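# Lay the boxed lamp flat, front up, on the stand

## Task

Put the fragile lamp box down lying flat on the display stand's top surface with its front side up. Every part of the box must rest on that top: touching the raised rim along the stand's edge is allowed, but the box may not be propped on the rim, and it may touch nothing else. Finish with the robot released from the box, the box resting motionless, and the arm clear. The task fails if the box is dropped, falls or is struck while not held or pressed; if it is struck or set down hard while held or pressed; if it ever touches the table or the stand's side below the top board; if the robot still holds the box or any other loose object at the end, or still bears much of the box's weight; or if anything is pushed or knocked off the table.

## Robot and tools

Robot: one arm with six revolute joints (waist, shoulder, elbow, wrist pitch, wrist yaw, wrist roll) and a two-finger parallel gripper. Joint ranges in rad: waist -3.054 to 3.054, shoulder 0.000 to 3.142, elbow 0.000 to 2.356, wrist pitch -1.571 to 1.571, wrist yaw -1.571 to 1.571, wrist roll -3.142 to 3.142. Finger gap runs 0.088 m (open) to 0 m.

Frame: all poses are in the scene frame. Its origin lies on the table top under the arm's base, +z is up, and +y points left when facing along +x. The base itself may be slightly tilted. Reported hand position can be a little wrong, more so at long reach. Gripper axes: the fingers extend along the gripper's +x and close along its y. end_effector_position is the point midway between the finger pads, roughly 3 to 4 cm back from the fingertips.

A row is 8 numbers: x, y, z (metres, absolute position in the scene frame), qw, qx, qy, qz (absolute orientation quaternion, w first), opening. Opening is a scale from -1 to 1: +1 means fully open (0.088 m); empty fingers touch at about -0.80, and values below that do not close them further. Going from open to closed needs at least about 0.5 s.

execute_actions(actions): actions is a list of actions; each action is a list of 1 to 15 rows, one row per control step of 1/30 s. If fewer than 15 rows are given, the last row is held for the remaining steps. There is only one arm, so each row is a single 8-number pose plus opening, not an offset. An action is rejected if its target lies more than 0.6 m from where the gripper was at that action's start, measured along any gripper axis. If any action is malformed, or the first action fails that check against the latest reported state, nothing runs. Repeat the wanted quaternion in every row to hold an orientation; do not simply copy back the reported one, which may have drifted. An empty list just returns the current state and images.

Per step, the commanded pose is clipped to lie within 70 mm and 16 degrees of the measured pose, and the joints are steered toward it by damped inverse kinematics, favouring position over orientation. After an action ends the arm only finishes the last clipped pose, so distant targets need further actions. The Hand target line shows what the controller is currently driving to.

move(target, speed, blocking): target is one 8-number row as above (absolute pose and opening; the opening is applied at the start). The gripper follows a straight path there, rotating the short way. speed is the path's top speed in m/s, 0.002 to 0.5 (default 0.25); rotation is capped at twice that in rad/s. Paths last 0.5 to 10 s; longer ones stop early. The path ignores obstacles, the gripper may lag, stray or overshoot the speed (especially with the arm stretched), faster contact strikes harder, and aiming deeper past a contact presses harder. The result adds a move: line giving the ending (done, off_target, moving, held, fault) and any limits (paced = pose clipped; held = a check blocked some steps, after which the arm can lurch fast), plus the distance left to target. With blocking=false the reply comes after 0.5 s while the arm continues; call wait or stop before sending other motion.

wait(seconds): 0 to 10; the arm keeps its last command, and a running move carries on (returns early if it ends). stop(): brakes a running move; it needs stopping distance, and the fingers still finish their motion. zoom_image(camera, region): camera is cam_head_left, cam_head_right, cam_high, cam_low or cam_wrist; region is [x0, y0, x1, y1] pixels, top-left origin, at most 504 by 504. show_instructions(): shows the reference images. read_manual(section): only "licences". finished_scene(scene): ends the scene numbered scene; irreversible, reports success.

Results: the state line gives hand position (m), quaternion, and linear and angular velocities. Joint positions and Joint velocities list the six joints then the finger-pad gap (m). Joint torques are total drive outputs, nonzero even in free air, noisy and offset. grip_measured reports the finger opening on the command scale; to keep hold, command a value clearly below it (lower squeezes harder, up to about 34 N per pad; quick closing can spike the force). Readings may be off by about 1 mm. A pose unreachable line means the clearance check (which counts the base mount as arm) altered or blocked the command. Cameras are 504x504 each, with calibration supplied; the wrist camera's pose derives from joint readings.

Faults: if contact torque reaches a joint's load limit (N m: waist 18.2, shoulder 22.5, elbow 22.4, wrist pitch 5.92, wrist yaw 5.9, wrist roll 5.54, held weight included), the arm freezes for 10 s and the rest of the call is dropped. Holding loads heats motors: MOTOR HOT appears from 50 °C; at 95 °C an OVER-TEMPERATURE FAULT holds the arm, and if it fails to cool the power cuts and the arm goes limp.

Practical cautions: friction may leave the gripper short of target or tilted, and tiny moves may not happen; check pose after each move and correct tilt. The simulation continues while you compose a reply, with the arm holding its last command. Loose objects may get brief random nudges. Approach and lower slowly, never let the box hit the table or the stand's side, set it down gently and fully on the top, open the fingers, and back away so the robot carries none of its weight.

Each tool is called after "Emit:" by a JSON object that holds its "fn" and its "kwargs".

Reference images:

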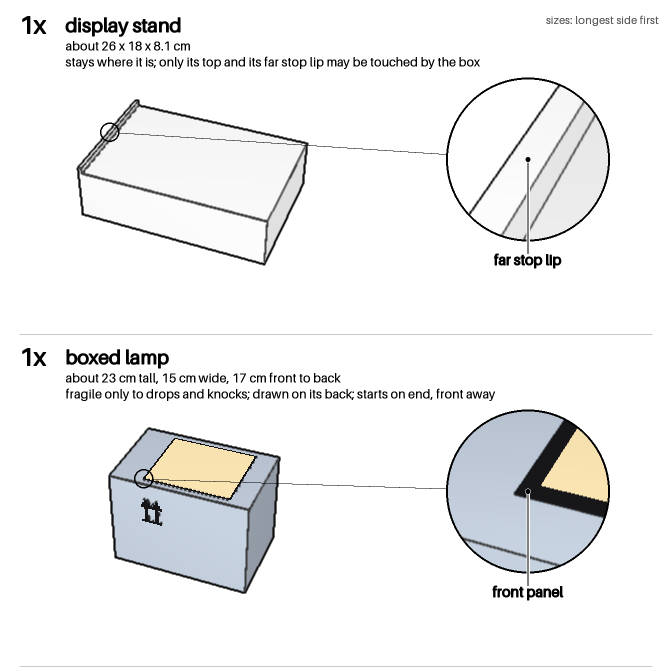

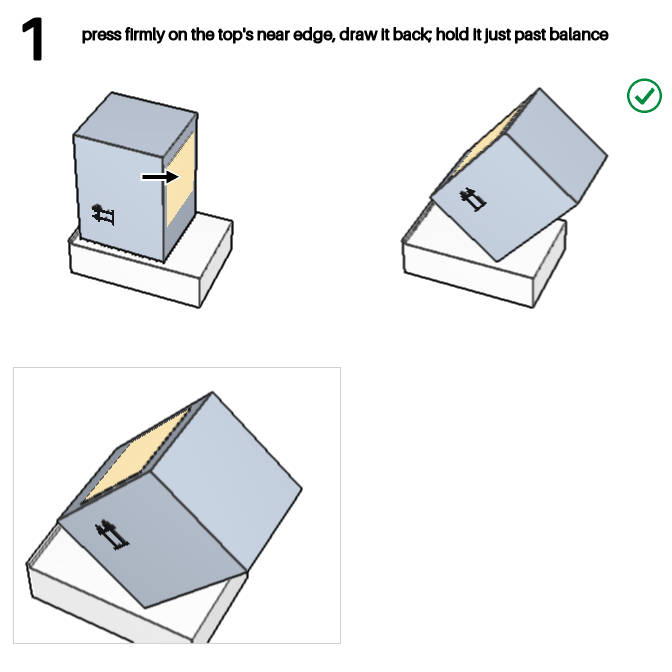

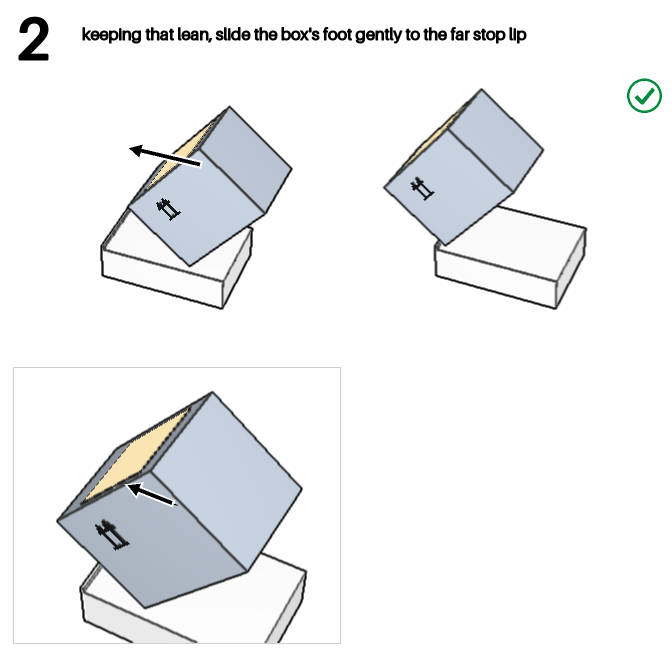

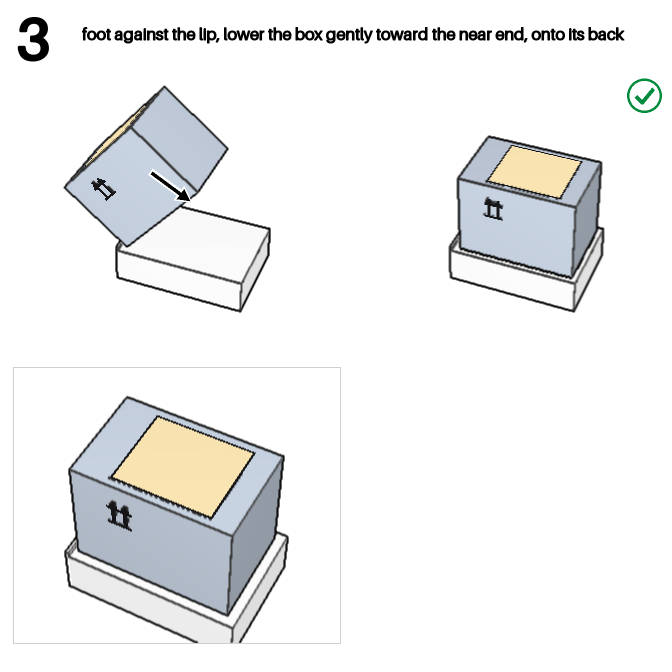

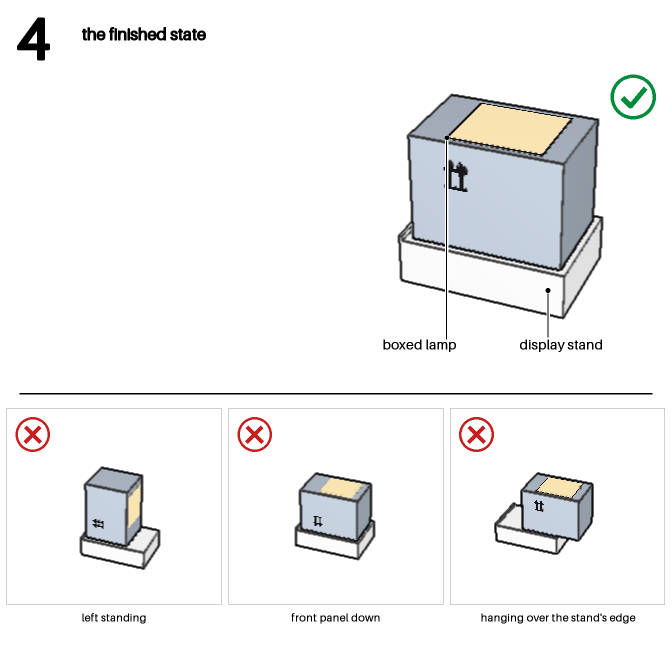

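## Session

Emit:
{"fn": "execute_actions", "kwargs": {"actions": []}}

Scene clock: 0.00 s.
end_effector_position=(+0.2776, -0.4294, +0.1700) grip_measured=+0.842 end_effector_quat_wxyz=(+0.471, +0.529, +0.470, -0.526) end_effector_velocity=(-0.002, +0.006, -0.001) end_effector_angular_velocity=(+0.030, +0.003, +0.022)
Joint positions: [-0.338  1.694  2.053 -1.362  0.669  0.959  0.08 ]
Joint velocities: [-0.002 -0.002 -0.007 -0.022 -0.022 -0.007 -0.   ]
Joint torques (N m, as the arm reports them, + toward a larger angle): no reading
Motor temperatures (°C, as the motors report them): [29 29 28 28 30 29]
Heat: hottest wrist yaw 30 °C (+0.0 °C/min).
Hand target: +0.278, -0.429, +0.170; +0.471, +0.529, +0.470, -0.526

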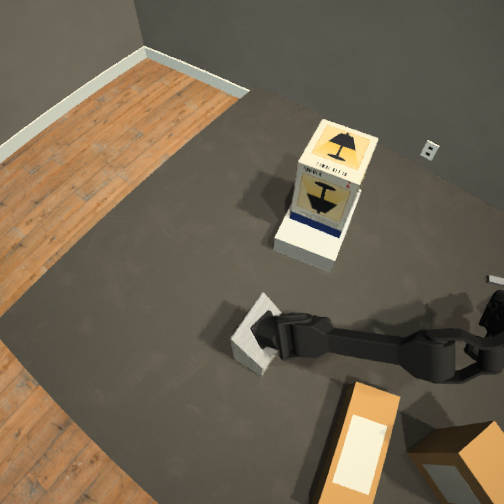

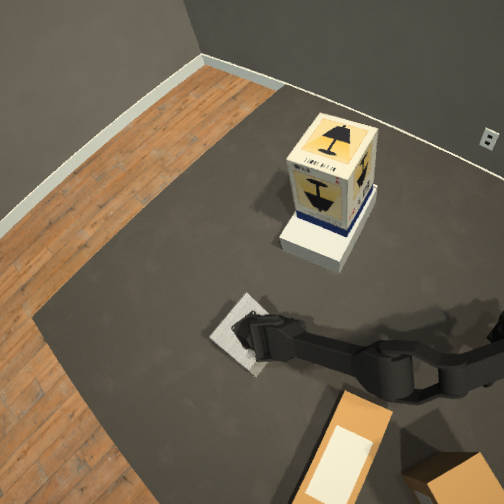

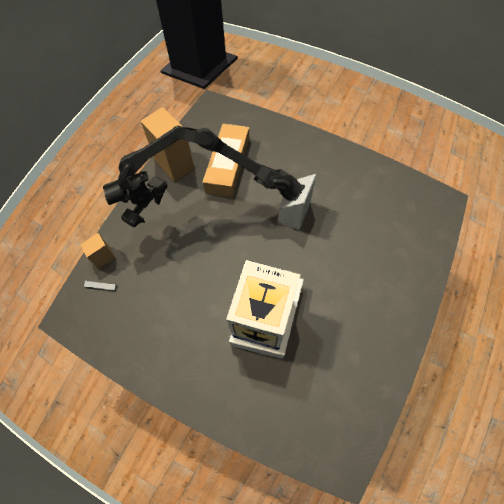

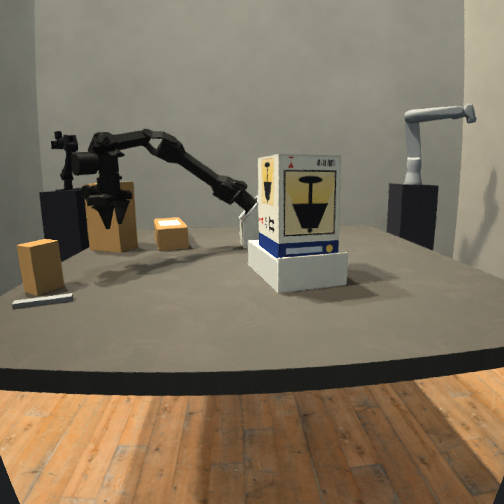

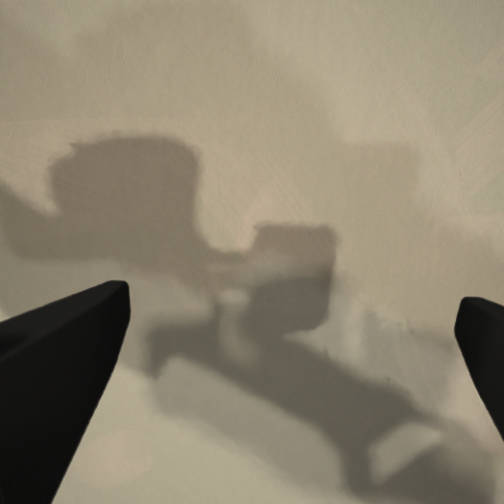

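Emit:
{"fn": "zoom_image", "kwargs": {"camera": "cam_high", "region": [210,250,330,370]}}

Emit:
{"fn": "zoom_image", "kwargs": {"camera": "cam_head_right", "region": [250,105,420,275]}}

Emit:
{"fn": "zoom_image", "kwargs": {"camera": "cam_low", "region": [220,140,380,300]}}

Region (210, 250, 330, 370) of cam_high's 504x504 image, scaled by 4.200, with more detail than that image has.

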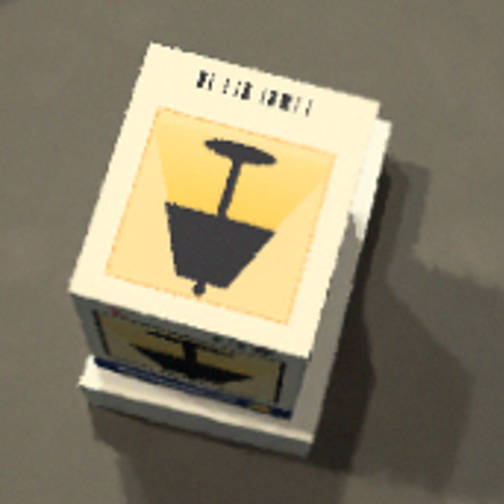

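Region (250, 105, 420, 275) of cam_head_right's 504x504 image, scaled by 2.965, with more detail than that image has.

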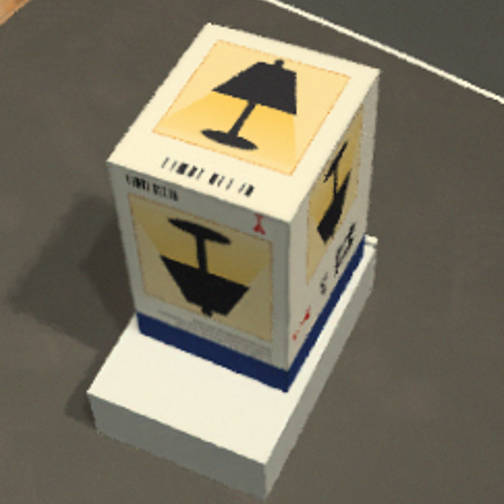

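Region (220, 140, 380, 300) of cam_low's 504x504 image, scaled by 3.150, with more detail than that image has.

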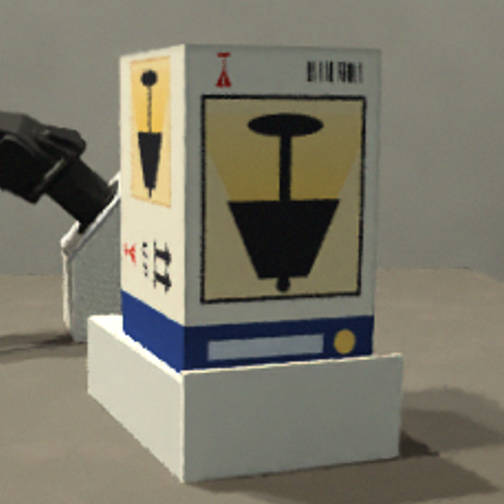

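Emit:
{"fn": "move", "kwargs": {"target": [0.26,-0.2,0.38,0.862,-0.046,0.498,0.08,0.3], "speed": 0.4}}

Emit:
{"fn": "move", "kwargs": {"target": [0.28,-0.03,0.4,0.577,-0.642,0.296,0.409,0.3], "speed": 0.4}}

Emit:
{"fn": "move", "kwargs": {"target": [0.345,0.07,0.36,0.046,0.862,0.08,-0.498,0.3], "speed": 0.4}}

Scene clock: 24.87 s.
end_effector_position=(+0.2598, -0.2026, +0.3753) grip_measured=+0.300 end_effector_quat_wxyz=(+0.880, -0.035, +0.467, +0.084) end_effector_velocity=(-0.004, +0.002, -0.002) end_effector_angular_velocity=(-0.008, +0.012, +0.046)
Joint positions: [ 0.858  1.326  1.551 -1.577  0.903  0.122  0.054]
Joint velocities: [ 0.002 -0.002 -0.002 -0.022 -0.022 -0.022  0.   ]
Joint torques (N m, as the arm reports them, + toward a larger angle): [ 2.69  1.69  2.49  1.02 -0.09 -0.19]
Motor temperatures (°C, as the motors report them): [31 33 29 28 30 29]
Heat: hottest shoulder 33 °C (+7.2 °C/min).
Hand target: +0.260, -0.202, +0.377; +0.880, -0.037, +0.466, +0.088
Off the commanded pose: 0.005 m, 4 deg.
joint sent to its limit — the command would take joint 4 (wrist pitch) past its lower limit, so that joint was sent only as far as its limit.
move: off_target
camera_calibration (this result's frames):
cam_wrist: T_world_to_cam=[[0.225226, -0.974166, -0.0165522, -0.237753], [-0.951082, -0.216139, -0.220741, 0.313535], [0.211461, 0.0654592, -0.975192, 0.397344], [0, 0, 0, 1]] pos_world=[0.267723, -0.189853, 0.452762]

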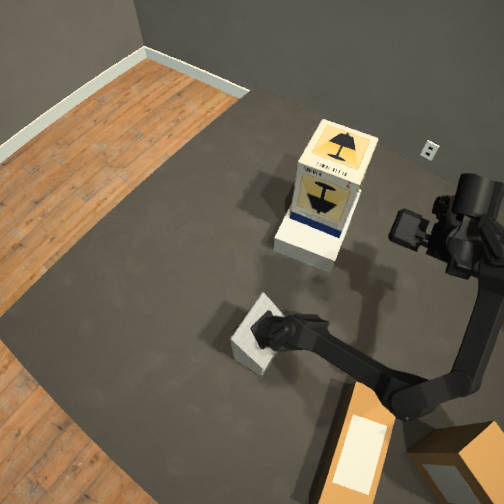

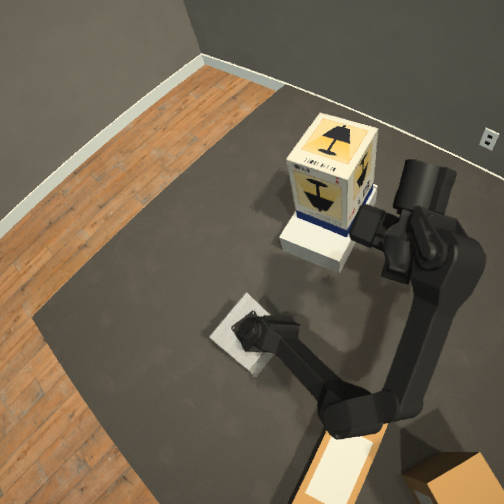

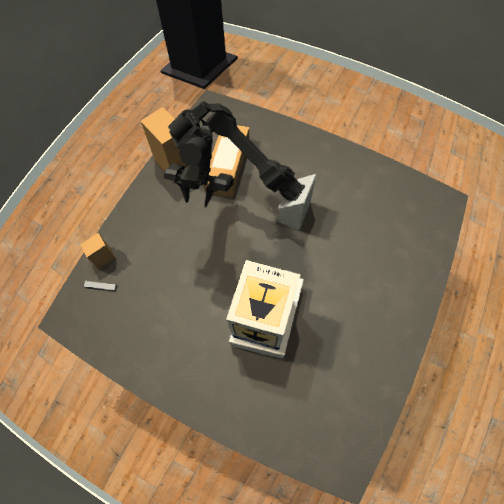

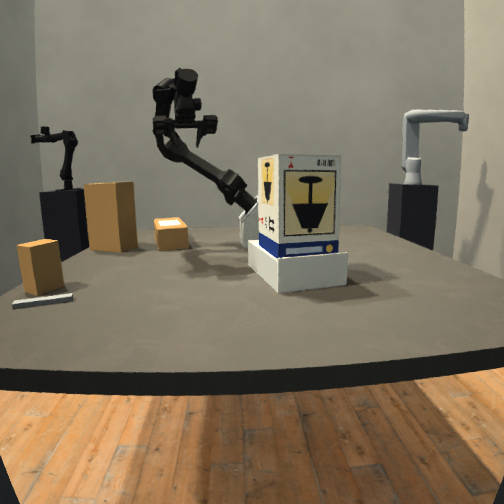

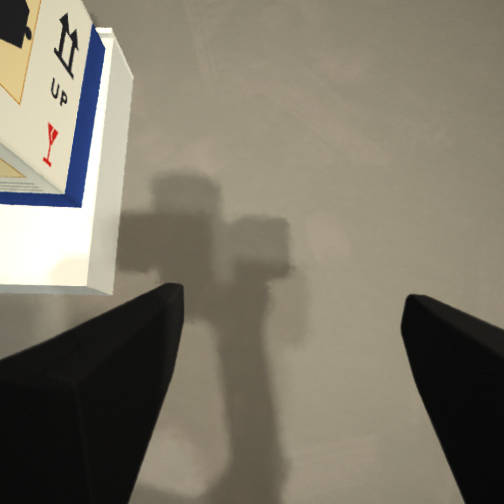

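Scene clock: 27.33 s.
end_effector_position=(+0.2810, -0.0311, +0.3992) grip_measured=+0.300 end_effector_quat_wxyz=(-0.582, +0.641, -0.293, -0.406) end_effector_velocity=(-0.001, -0.006, -0.003) end_effector_angular_velocity=(-0.033, +0.006, +0.022)
Joint positions: [ 1.138  1.811  1.58  -1.577  0.885 -0.924  0.054]
Joint velocities: [-0.007 -0.007 -0.007 -0.022  0.007 -0.022 -0.   ]
Joint torques (N m, as the arm reports them, + toward a larger angle): [ 3.46 -1.26  3.82  0.86  0.08 -0.19]
Motor temperatures (°C, as the motors report them): [31 33 29 28 30 29]
Heat: hottest shoulder 33 °C (+6.6 °C/min).
Hand target: +0.281, -0.030, +0.401; -0.581, +0.642, -0.290, -0.408
Off the commanded pose: 0.002 m, 1 deg.
joint sent to its limit — the command would take joint 4 (wrist pitch) past its lower limit, so that joint was sent only as far as its limit.
move: done
camera_calibration (this result's frames):
cam_wrist: T_world_to_cam=[[0.852072, 0.191019, 0.487324, -0.416172], [0.0224158, -0.943493, 0.330633, -0.140223], [0.522944, -0.270799, -0.808206, 0.240333], [0, 0, 0, 1]] pos_world=[0.232072, 0.0122791, 0.443411]

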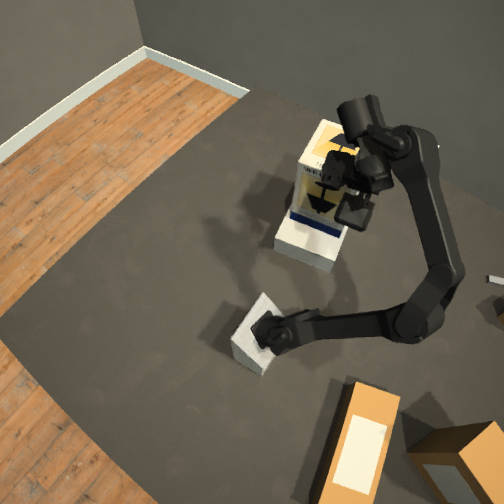

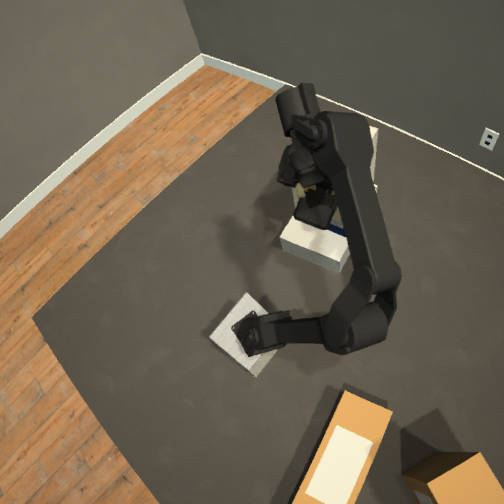

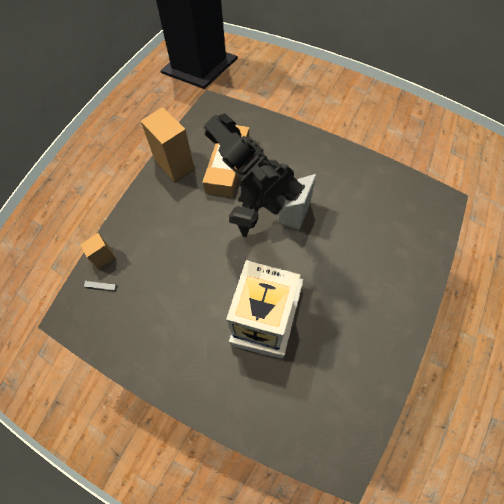

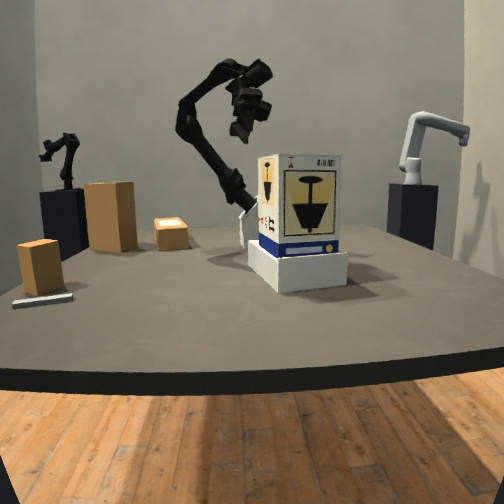

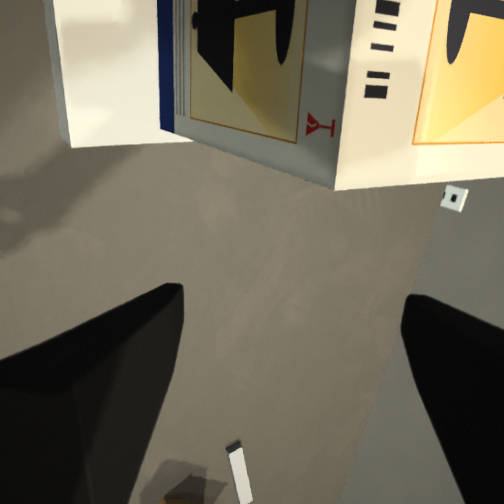

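Scene clock: 29.77 s.
end_effector_position=(+0.3432, +0.0693, +0.3604) grip_measured=+0.300 end_effector_quat_wxyz=(+0.046, +0.861, +0.080, -0.499) end_effector_velocity=(+0.000, -0.001, +0.001) end_effector_angular_velocity=(+0.010, +0.001, +0.002)
Joint positions: [ 1.055  2.124  1.635 -1.239  0.897 -2.614  0.054]
Joint velocities: [-0.002 -0.007 -0.002  0.007 -0.007 -0.007 -0.   ]
Joint torques (N m, as the arm reports them, + toward a larger angle): [ 4.37 -4.34  4.08  1.25  0.21 -0.22]
Motor temperatures (°C, as the motors report them): [31 33 29 29 30 29]
Heat: hottest shoulder 33 °C (+6.0 °C/min).
Hand target: +0.345, +0.070, +0.361; +0.046, +0.862, +0.080, -0.498
Off the commanded pose: 0.002 m, 0 deg.
move: done
camera_calibration (this result's frames):
cam_wrist: T_world_to_cam=[[-0.203662, 0.978272, -0.0388035, 0.0279428], [0.606845, 0.15724, 0.779111, -0.472525], [0.768284, 0.135128, -0.625684, 0.0254093], [0, 0, 0, 1]] pos_world=[0.272919, 0.0435308, 0.385132]

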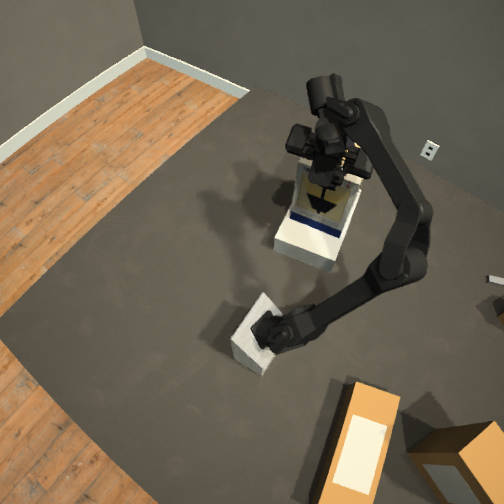

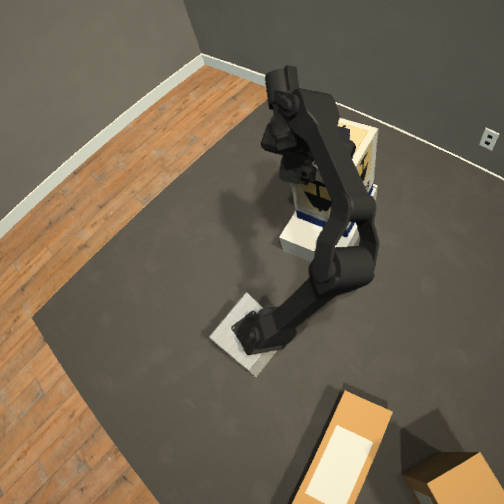

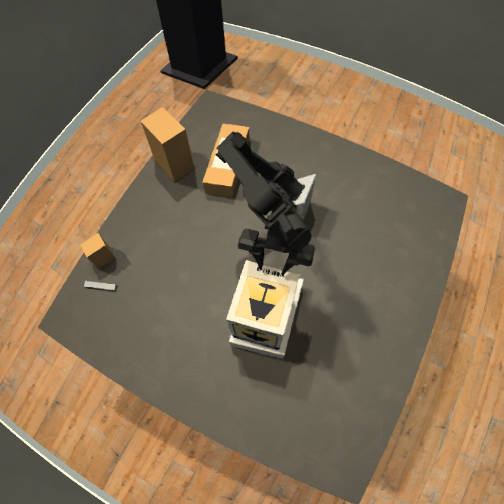

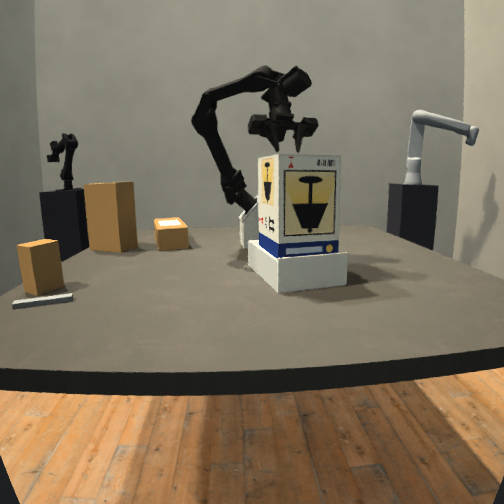

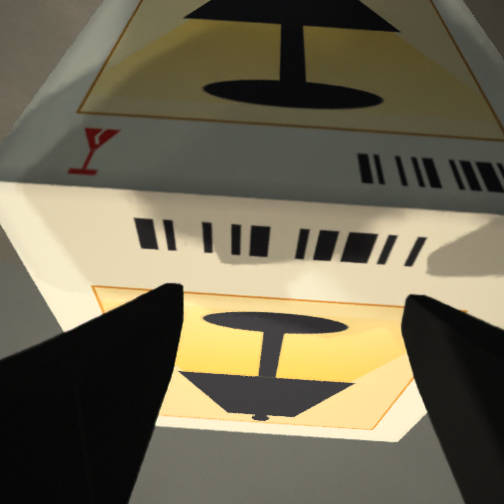

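Emit:
{"fn": "move", "kwargs": {"target": [0.357,0.071,0.328,0.046,0.862,0.08,-0.498,0.3], "speed": 0.025}}

Scene clock: 36.90 s.
end_effector_position=(+0.3550, +0.0748, +0.3436) grip_measured=+0.300 end_effector_quat_wxyz=(+0.040, +0.871, +0.084, -0.482) end_effector_velocity=(-0.000, -0.003, +0.002) end_effector_angular_velocity=(+0.008, -0.010, -0.015)
Joint positions: [ 1.018  2.095  1.531 -1.052  0.909 -2.721  0.054]
Joint velocities: [ 0.002 -0.012 -0.007  0.007  0.007  0.007 -0.   ]
Joint torques (N m, as the arm reports them, + toward a larger angle): [ 2.36 -4.48  1.39  1.2  -0.02 -0.16]
Motor temperatures (°C, as the motors report them): [31 32 29 29 30 29]
Heat: hottest shoulder 32 °C (+3.3 °C/min).
Hand target: +0.357, +0.071, +0.328; +0.046, +0.862, +0.080, -0.498
Off the commanded pose: 0.016 m, 2 deg.
move: off_target
camera_calibration (this result's frames):
cam_wrist: T_world_to_cam=[[-0.204225, 0.978497, -0.0288999, 0.021142], [0.576802, 0.144134, 0.804068, -0.464462], [0.790944, 0.147541, -0.593835, -0.0147738], [0, 0, 0, 1]] pos_world=[0.283906, 0.0484372, 0.365297]

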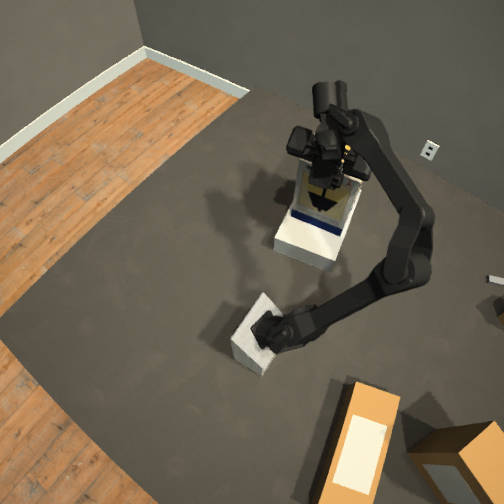

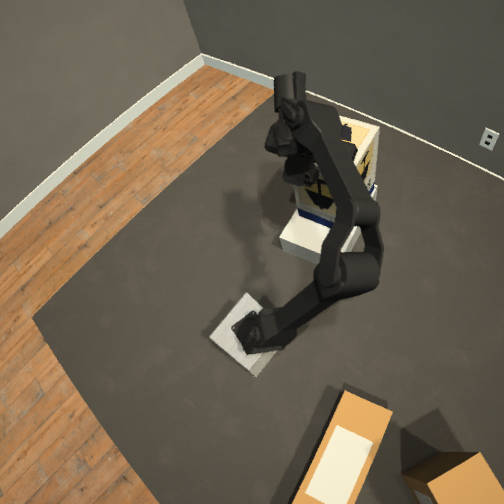

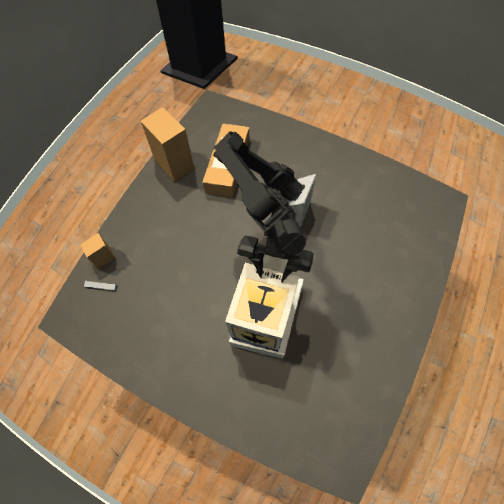

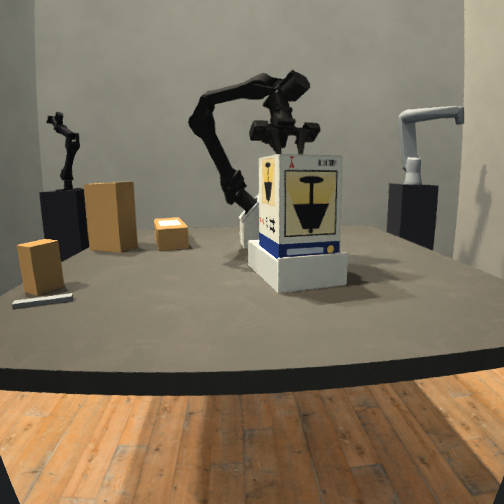

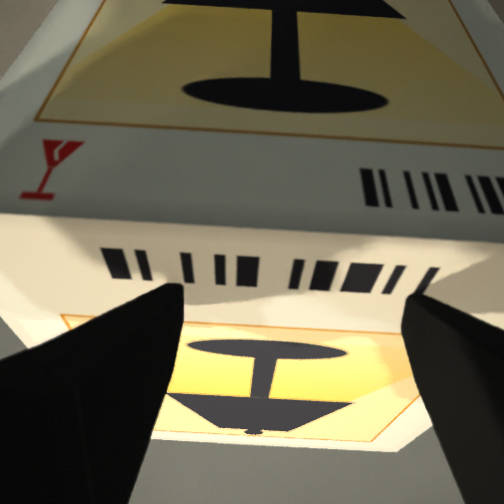

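Emit:
{"fn": "move", "kwargs": {"target": [0.325,0.055,0.322,0.046,0.862,0.08,-0.498,0.3], "speed": 0.02}}

Scene clock: 41.00 s.
end_effector_position=(+0.3283, +0.0576, +0.3417) grip_measured=+0.299 end_effector_quat_wxyz=(+0.036, +0.876, +0.083, -0.475) end_effector_velocity=(-0.003, -0.001, -0.001) end_effector_angular_velocity=(+0.003, +0.006, +0.003)
Joint positions: [ 1.051  1.977  1.393 -1.047  0.916 -2.683  0.054]
Joint velocities: [ 0.002 -0.007 -0.007 -0.007 -0.007  0.007 -0.   ]
Joint torques (N m, as the arm reports them, + toward a larger angle): [ 1.91 -3.39  0.16  0.04 -0.31  0.49]
Motor temperatures (°C, as the motors report them): [31 32 29 29 30 29]
Heat: hottest shoulder 32 °C (+2.9 °C/min).
Hand target: +0.325, +0.055, +0.322; +0.046, +0.862, +0.080, -0.498
Off the commanded pose: 0.020 m, 3 deg.
move: off_target
camera_calibration (this result's frames):
cam_wrist: T_world_to_cam=[[-0.198502, 0.979758, -0.0258993, 0.0294684], [0.563401, 0.13569, 0.814965, -0.443854], [0.801983, 0.14718, -0.578932, -0.000965982], [0, 0, 0, 1]] pos_world=[0.256692, 0.0314968, 0.361929]

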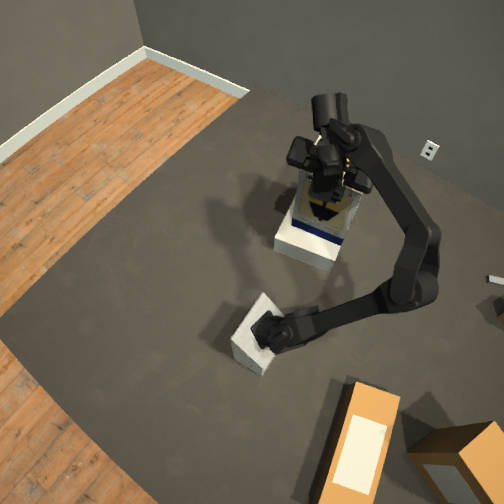

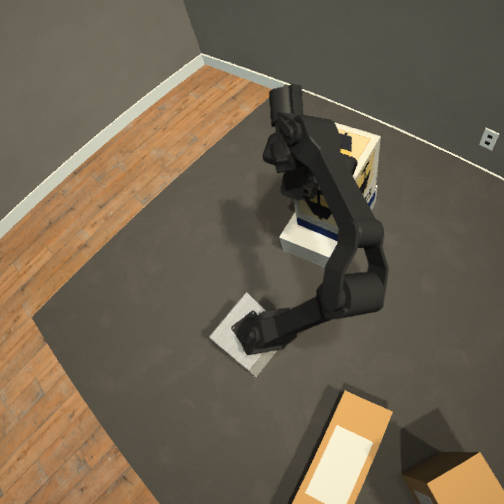

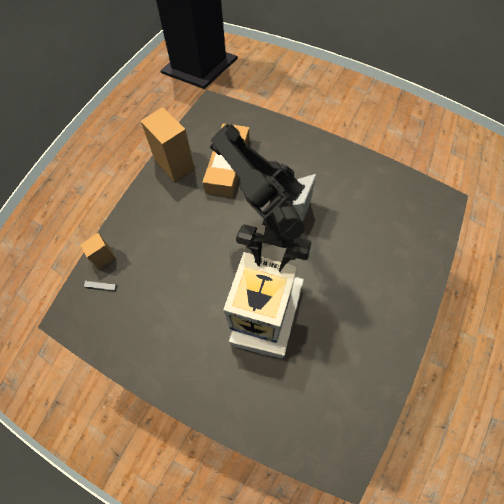

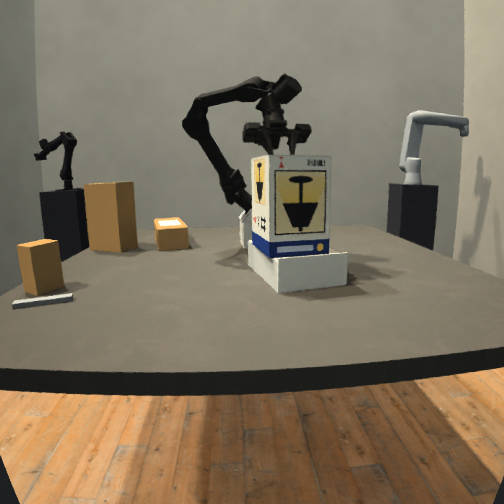

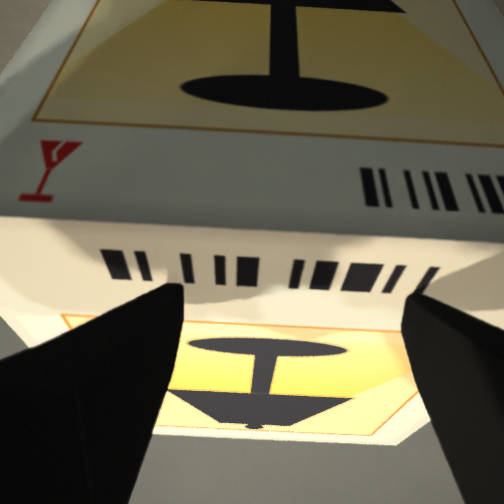

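Emit:
{"fn": "move", "kwargs": {"target": [0.355,0.07,0.322,0.046,0.862,0.08,-0.498,0.3], "speed": 0.03}}

Emit:
{"fn": "execute_actions", "kwargs": {"actions": [[[0.353,0.071,0.352,0.046,0.862,0.08,-0.498,0.3]],[[0.341,0.069,0.35,0.046,0.862,0.08,-0.498,0.3]],[[0.341,0.068,0.335,0.046,0.862,0.08,-0.498,0.3]],[[0.34,0.065,0.315,0.046,0.862,0.08,-0.498,0.3]],[[0.338,0.062,0.297,0.046,0.862,0.08,-0.498,0.3]]]}}

Emit:
{"fn": "move", "kwargs": {"target": [0.312,0.057,0.297,0.046,0.862,0.08,-0.498,0.3], "speed": 0.03}}

Scene clock: 46.33 s.
end_effector_position=(+0.3516, +0.0681, +0.3424) grip_measured=+0.300 end_effector_quat_wxyz=(+0.036, +0.875, +0.081, -0.475) end_effector_velocity=(-0.000, -0.001, -0.000) end_effector_angular_velocity=(-0.001, +0.006, +0.010)
Joint positions: [ 1.018  2.054  1.48  -1.018  0.919 -2.733  0.054]
Joint velocities: [-0.002 -0.002  0.002 -0.007 -0.007 -0.007 -0.   ]
Joint torques (N m, as the arm reports them, + toward a larger angle): [ 1.77 -0.94  2.42  0.9  -0.33 -0.07]
Motor temperatures (°C, as the motors report them): [31 32 29 29 30 29]
Heat: hottest shoulder 32 °C (+2.6 °C/min).
Hand target: +0.354, +0.070, +0.323; +0.046, +0.862, +0.080, -0.498
Off the commanded pose: 0.021 m, 3 deg.
move: off_target
camera_calibration (this result's frames):
cam_wrist: T_world_to_cam=[[-0.195465, 0.980318, -0.0277366, 0.0233693], [0.564481, 0.135589, 0.814234, -0.459072], [0.801969, 0.143497, -0.579874, -0.0201824], [0, 0, 0, 1]] pos_world=[0.279891, 0.0422319, 0.362737]

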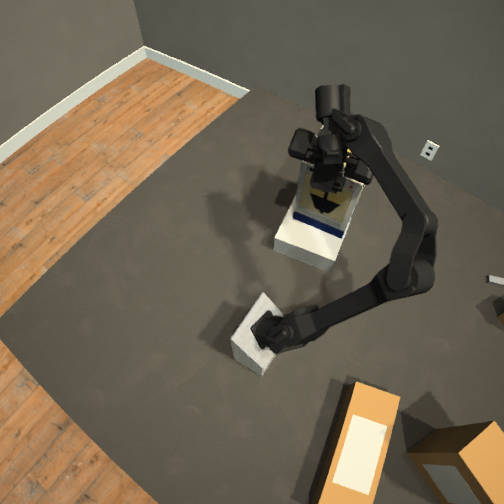

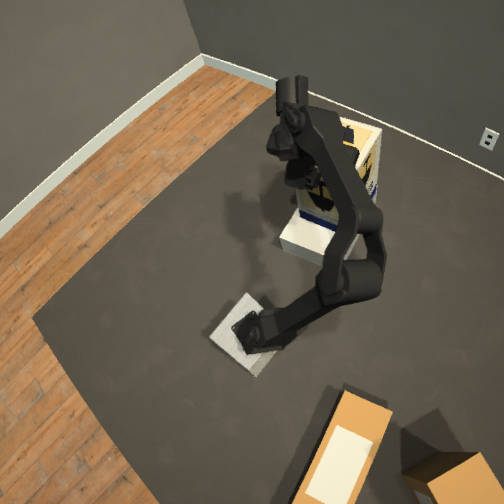

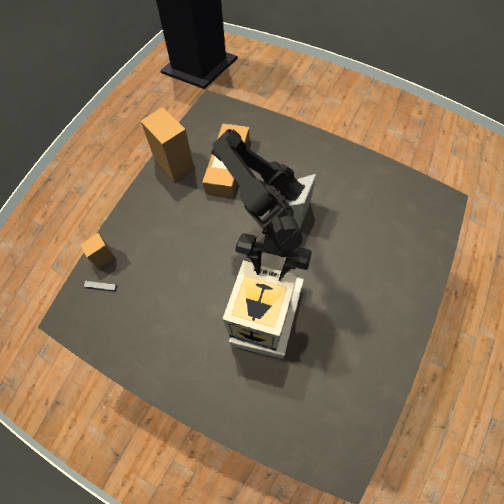

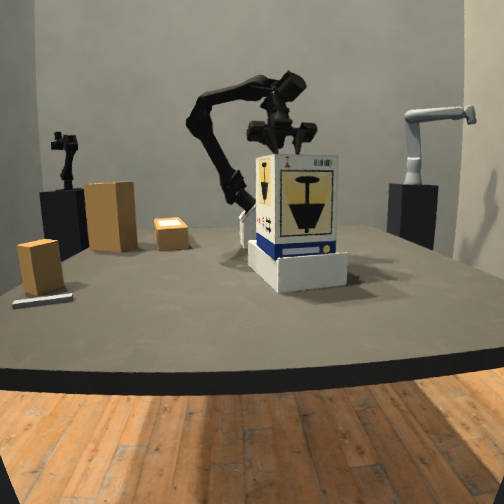

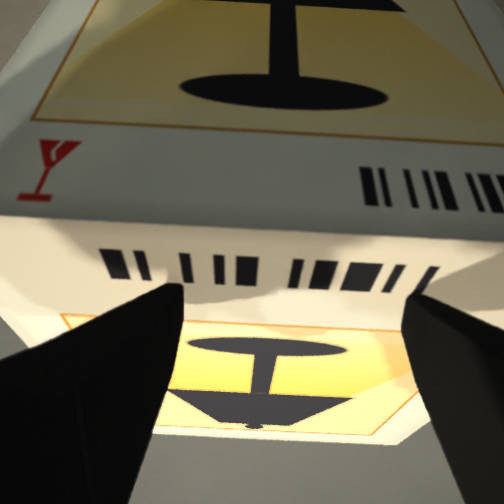

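Scene clock: 48.83 s.
end_effector_position=(+0.3383, +0.0700, +0.3399) grip_measured=+0.297 end_effector_quat_wxyz=(+0.022, +0.887, +0.090, -0.452) end_effector_velocity=(-0.001, +0.002, -0.001) end_effector_angular_velocity=(+0.016, +0.008, +0.013)
Joint positions: [ 1.042  1.977  1.35  -0.896  0.918 -2.758  0.054]
Joint velocities: [-0.002 -0.002 -0.002  0.007 -0.022 -0.007  0.   ]
Joint torques (N m, as the arm reports them, + toward a larger angle): [-1.15 -1.73 -1.9  -0.72 -0.35  0.24]
Motor temperatures (°C, as the motors report them): [31 32 29 29 30 29]
Heat: hottest shoulder 32 °C (+2.5 °C/min).
Hand target: +0.336, +0.062, +0.299; +0.045, +0.862, +0.081, -0.499
Off the commanded pose: 0.044 m, 7 deg.
camera_calibration (this result's frames):
cam_wrist: T_world_to_cam=[[-0.195905, 0.980623, -0.000388238, 0.00959526], [0.523105, 0.104838, 0.845796, -0.444372], [0.829447, 0.165492, -0.533507, -0.0379029], [0, 0, 0, 1]] pos_world=[0.265771, 0.0434505, 0.35563]

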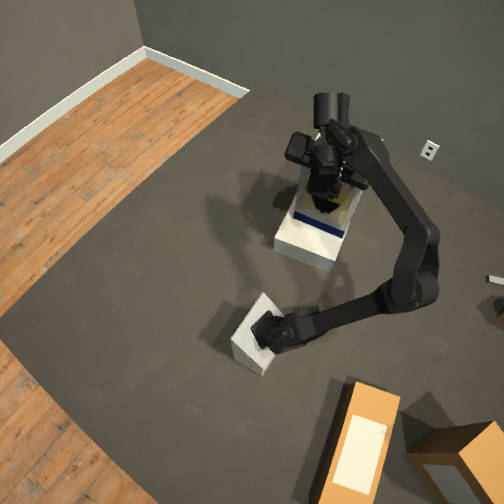

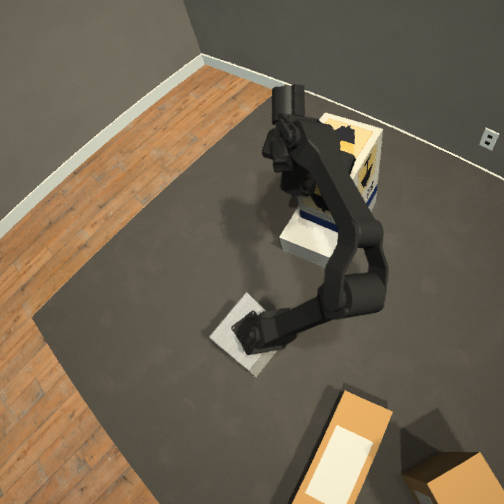

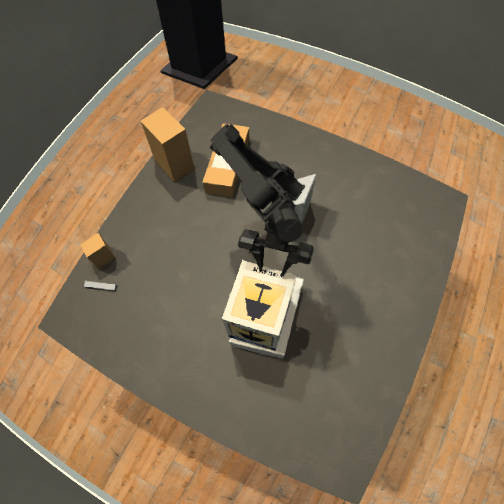

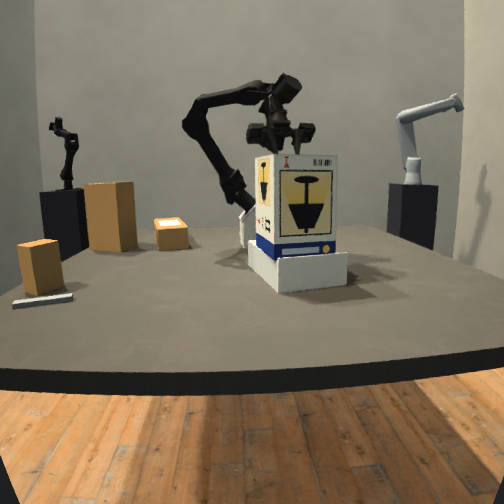

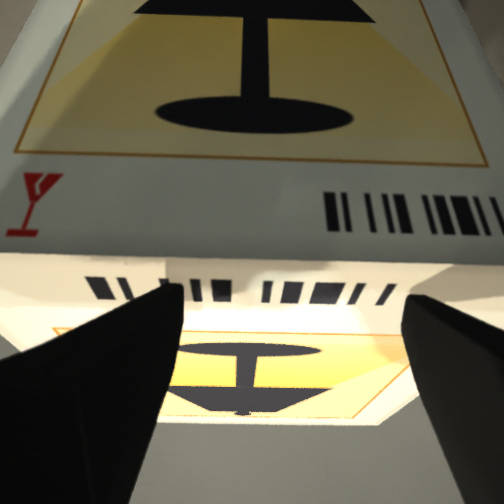

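Scene clock: 51.03 s.
end_effector_position=(+0.3154, +0.0640, +0.3392) grip_measured=+0.297 end_effector_quat_wxyz=(+0.023, +0.889, +0.089, -0.449) end_effector_velocity=(-0.001, -0.005, -0.001) end_effector_angular_velocity=(-0.011, -0.002, +0.001)
Joint positions: [ 1.085  1.917  1.276 -0.929  0.923 -2.696  0.054]
Joint velocities: [-0.002 -0.012 -0.007 -0.007  0.007 -0.007 -0.   ]
Joint torques (N m, as the arm reports them, + toward a larger angle): [-1.11 -0.93 -2.14 -1.42 -0.55  0.73]
Motor temperatures (°C, as the motors report them): [31 32 29 29 30 29]
Heat: hottest shoulder 32 °C (+2.4 °C/min).
Hand target: +0.310, +0.057, +0.299; +0.046, +0.862, +0.080, -0.498
Off the commanded pose: 0.043 m, 7 deg.
move: off_target
camera_calibration (this result's frames):
cam_wrist: T_world_to_cam=[[-0.195299, 0.980741, -0.00216513, 0.0114307], [0.517736, 0.104974, 0.849076, -0.430653], [0.832951, 0.164703, -0.528267, -0.0210483], [0, 0, 0, 1]] pos_world=[0.242729, 0.0374634, 0.354563]

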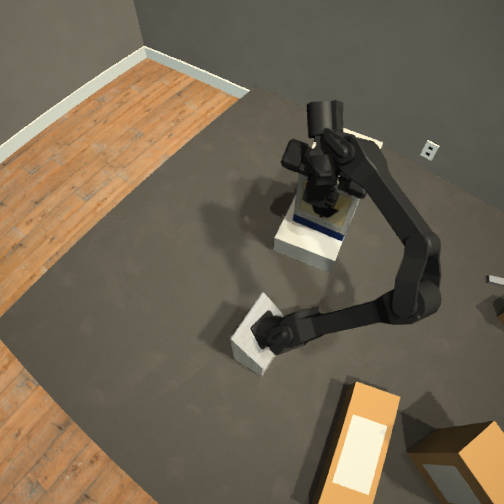

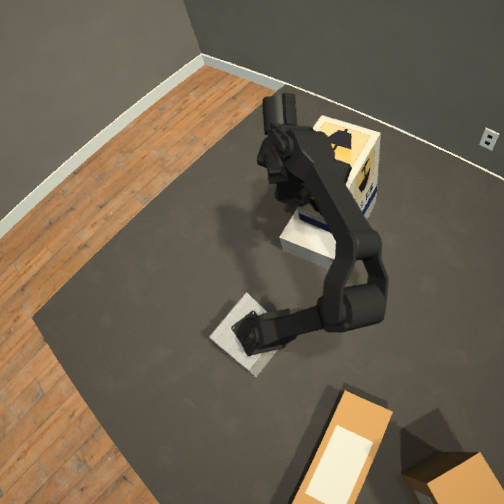

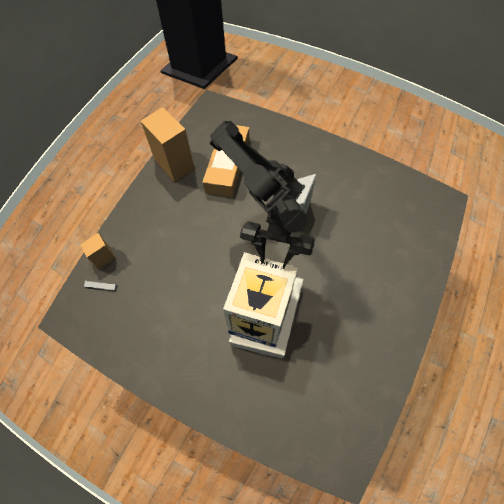

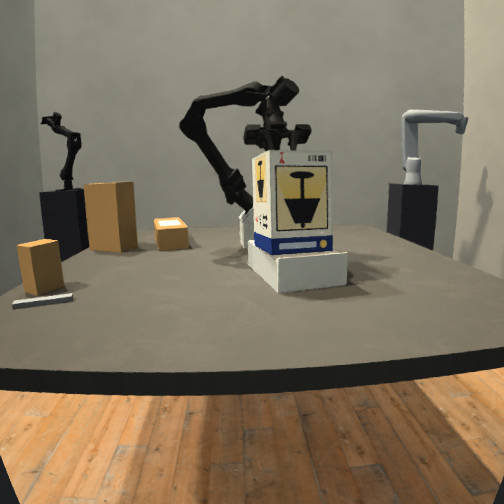

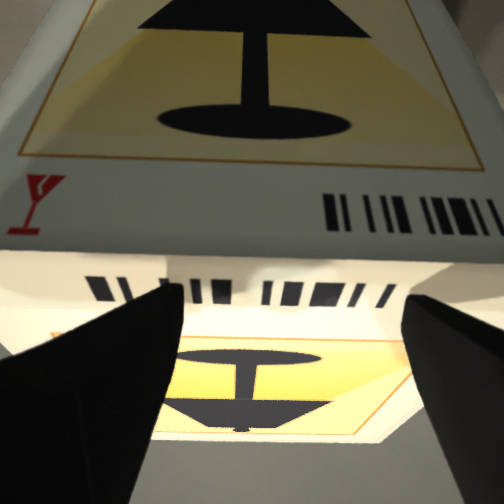

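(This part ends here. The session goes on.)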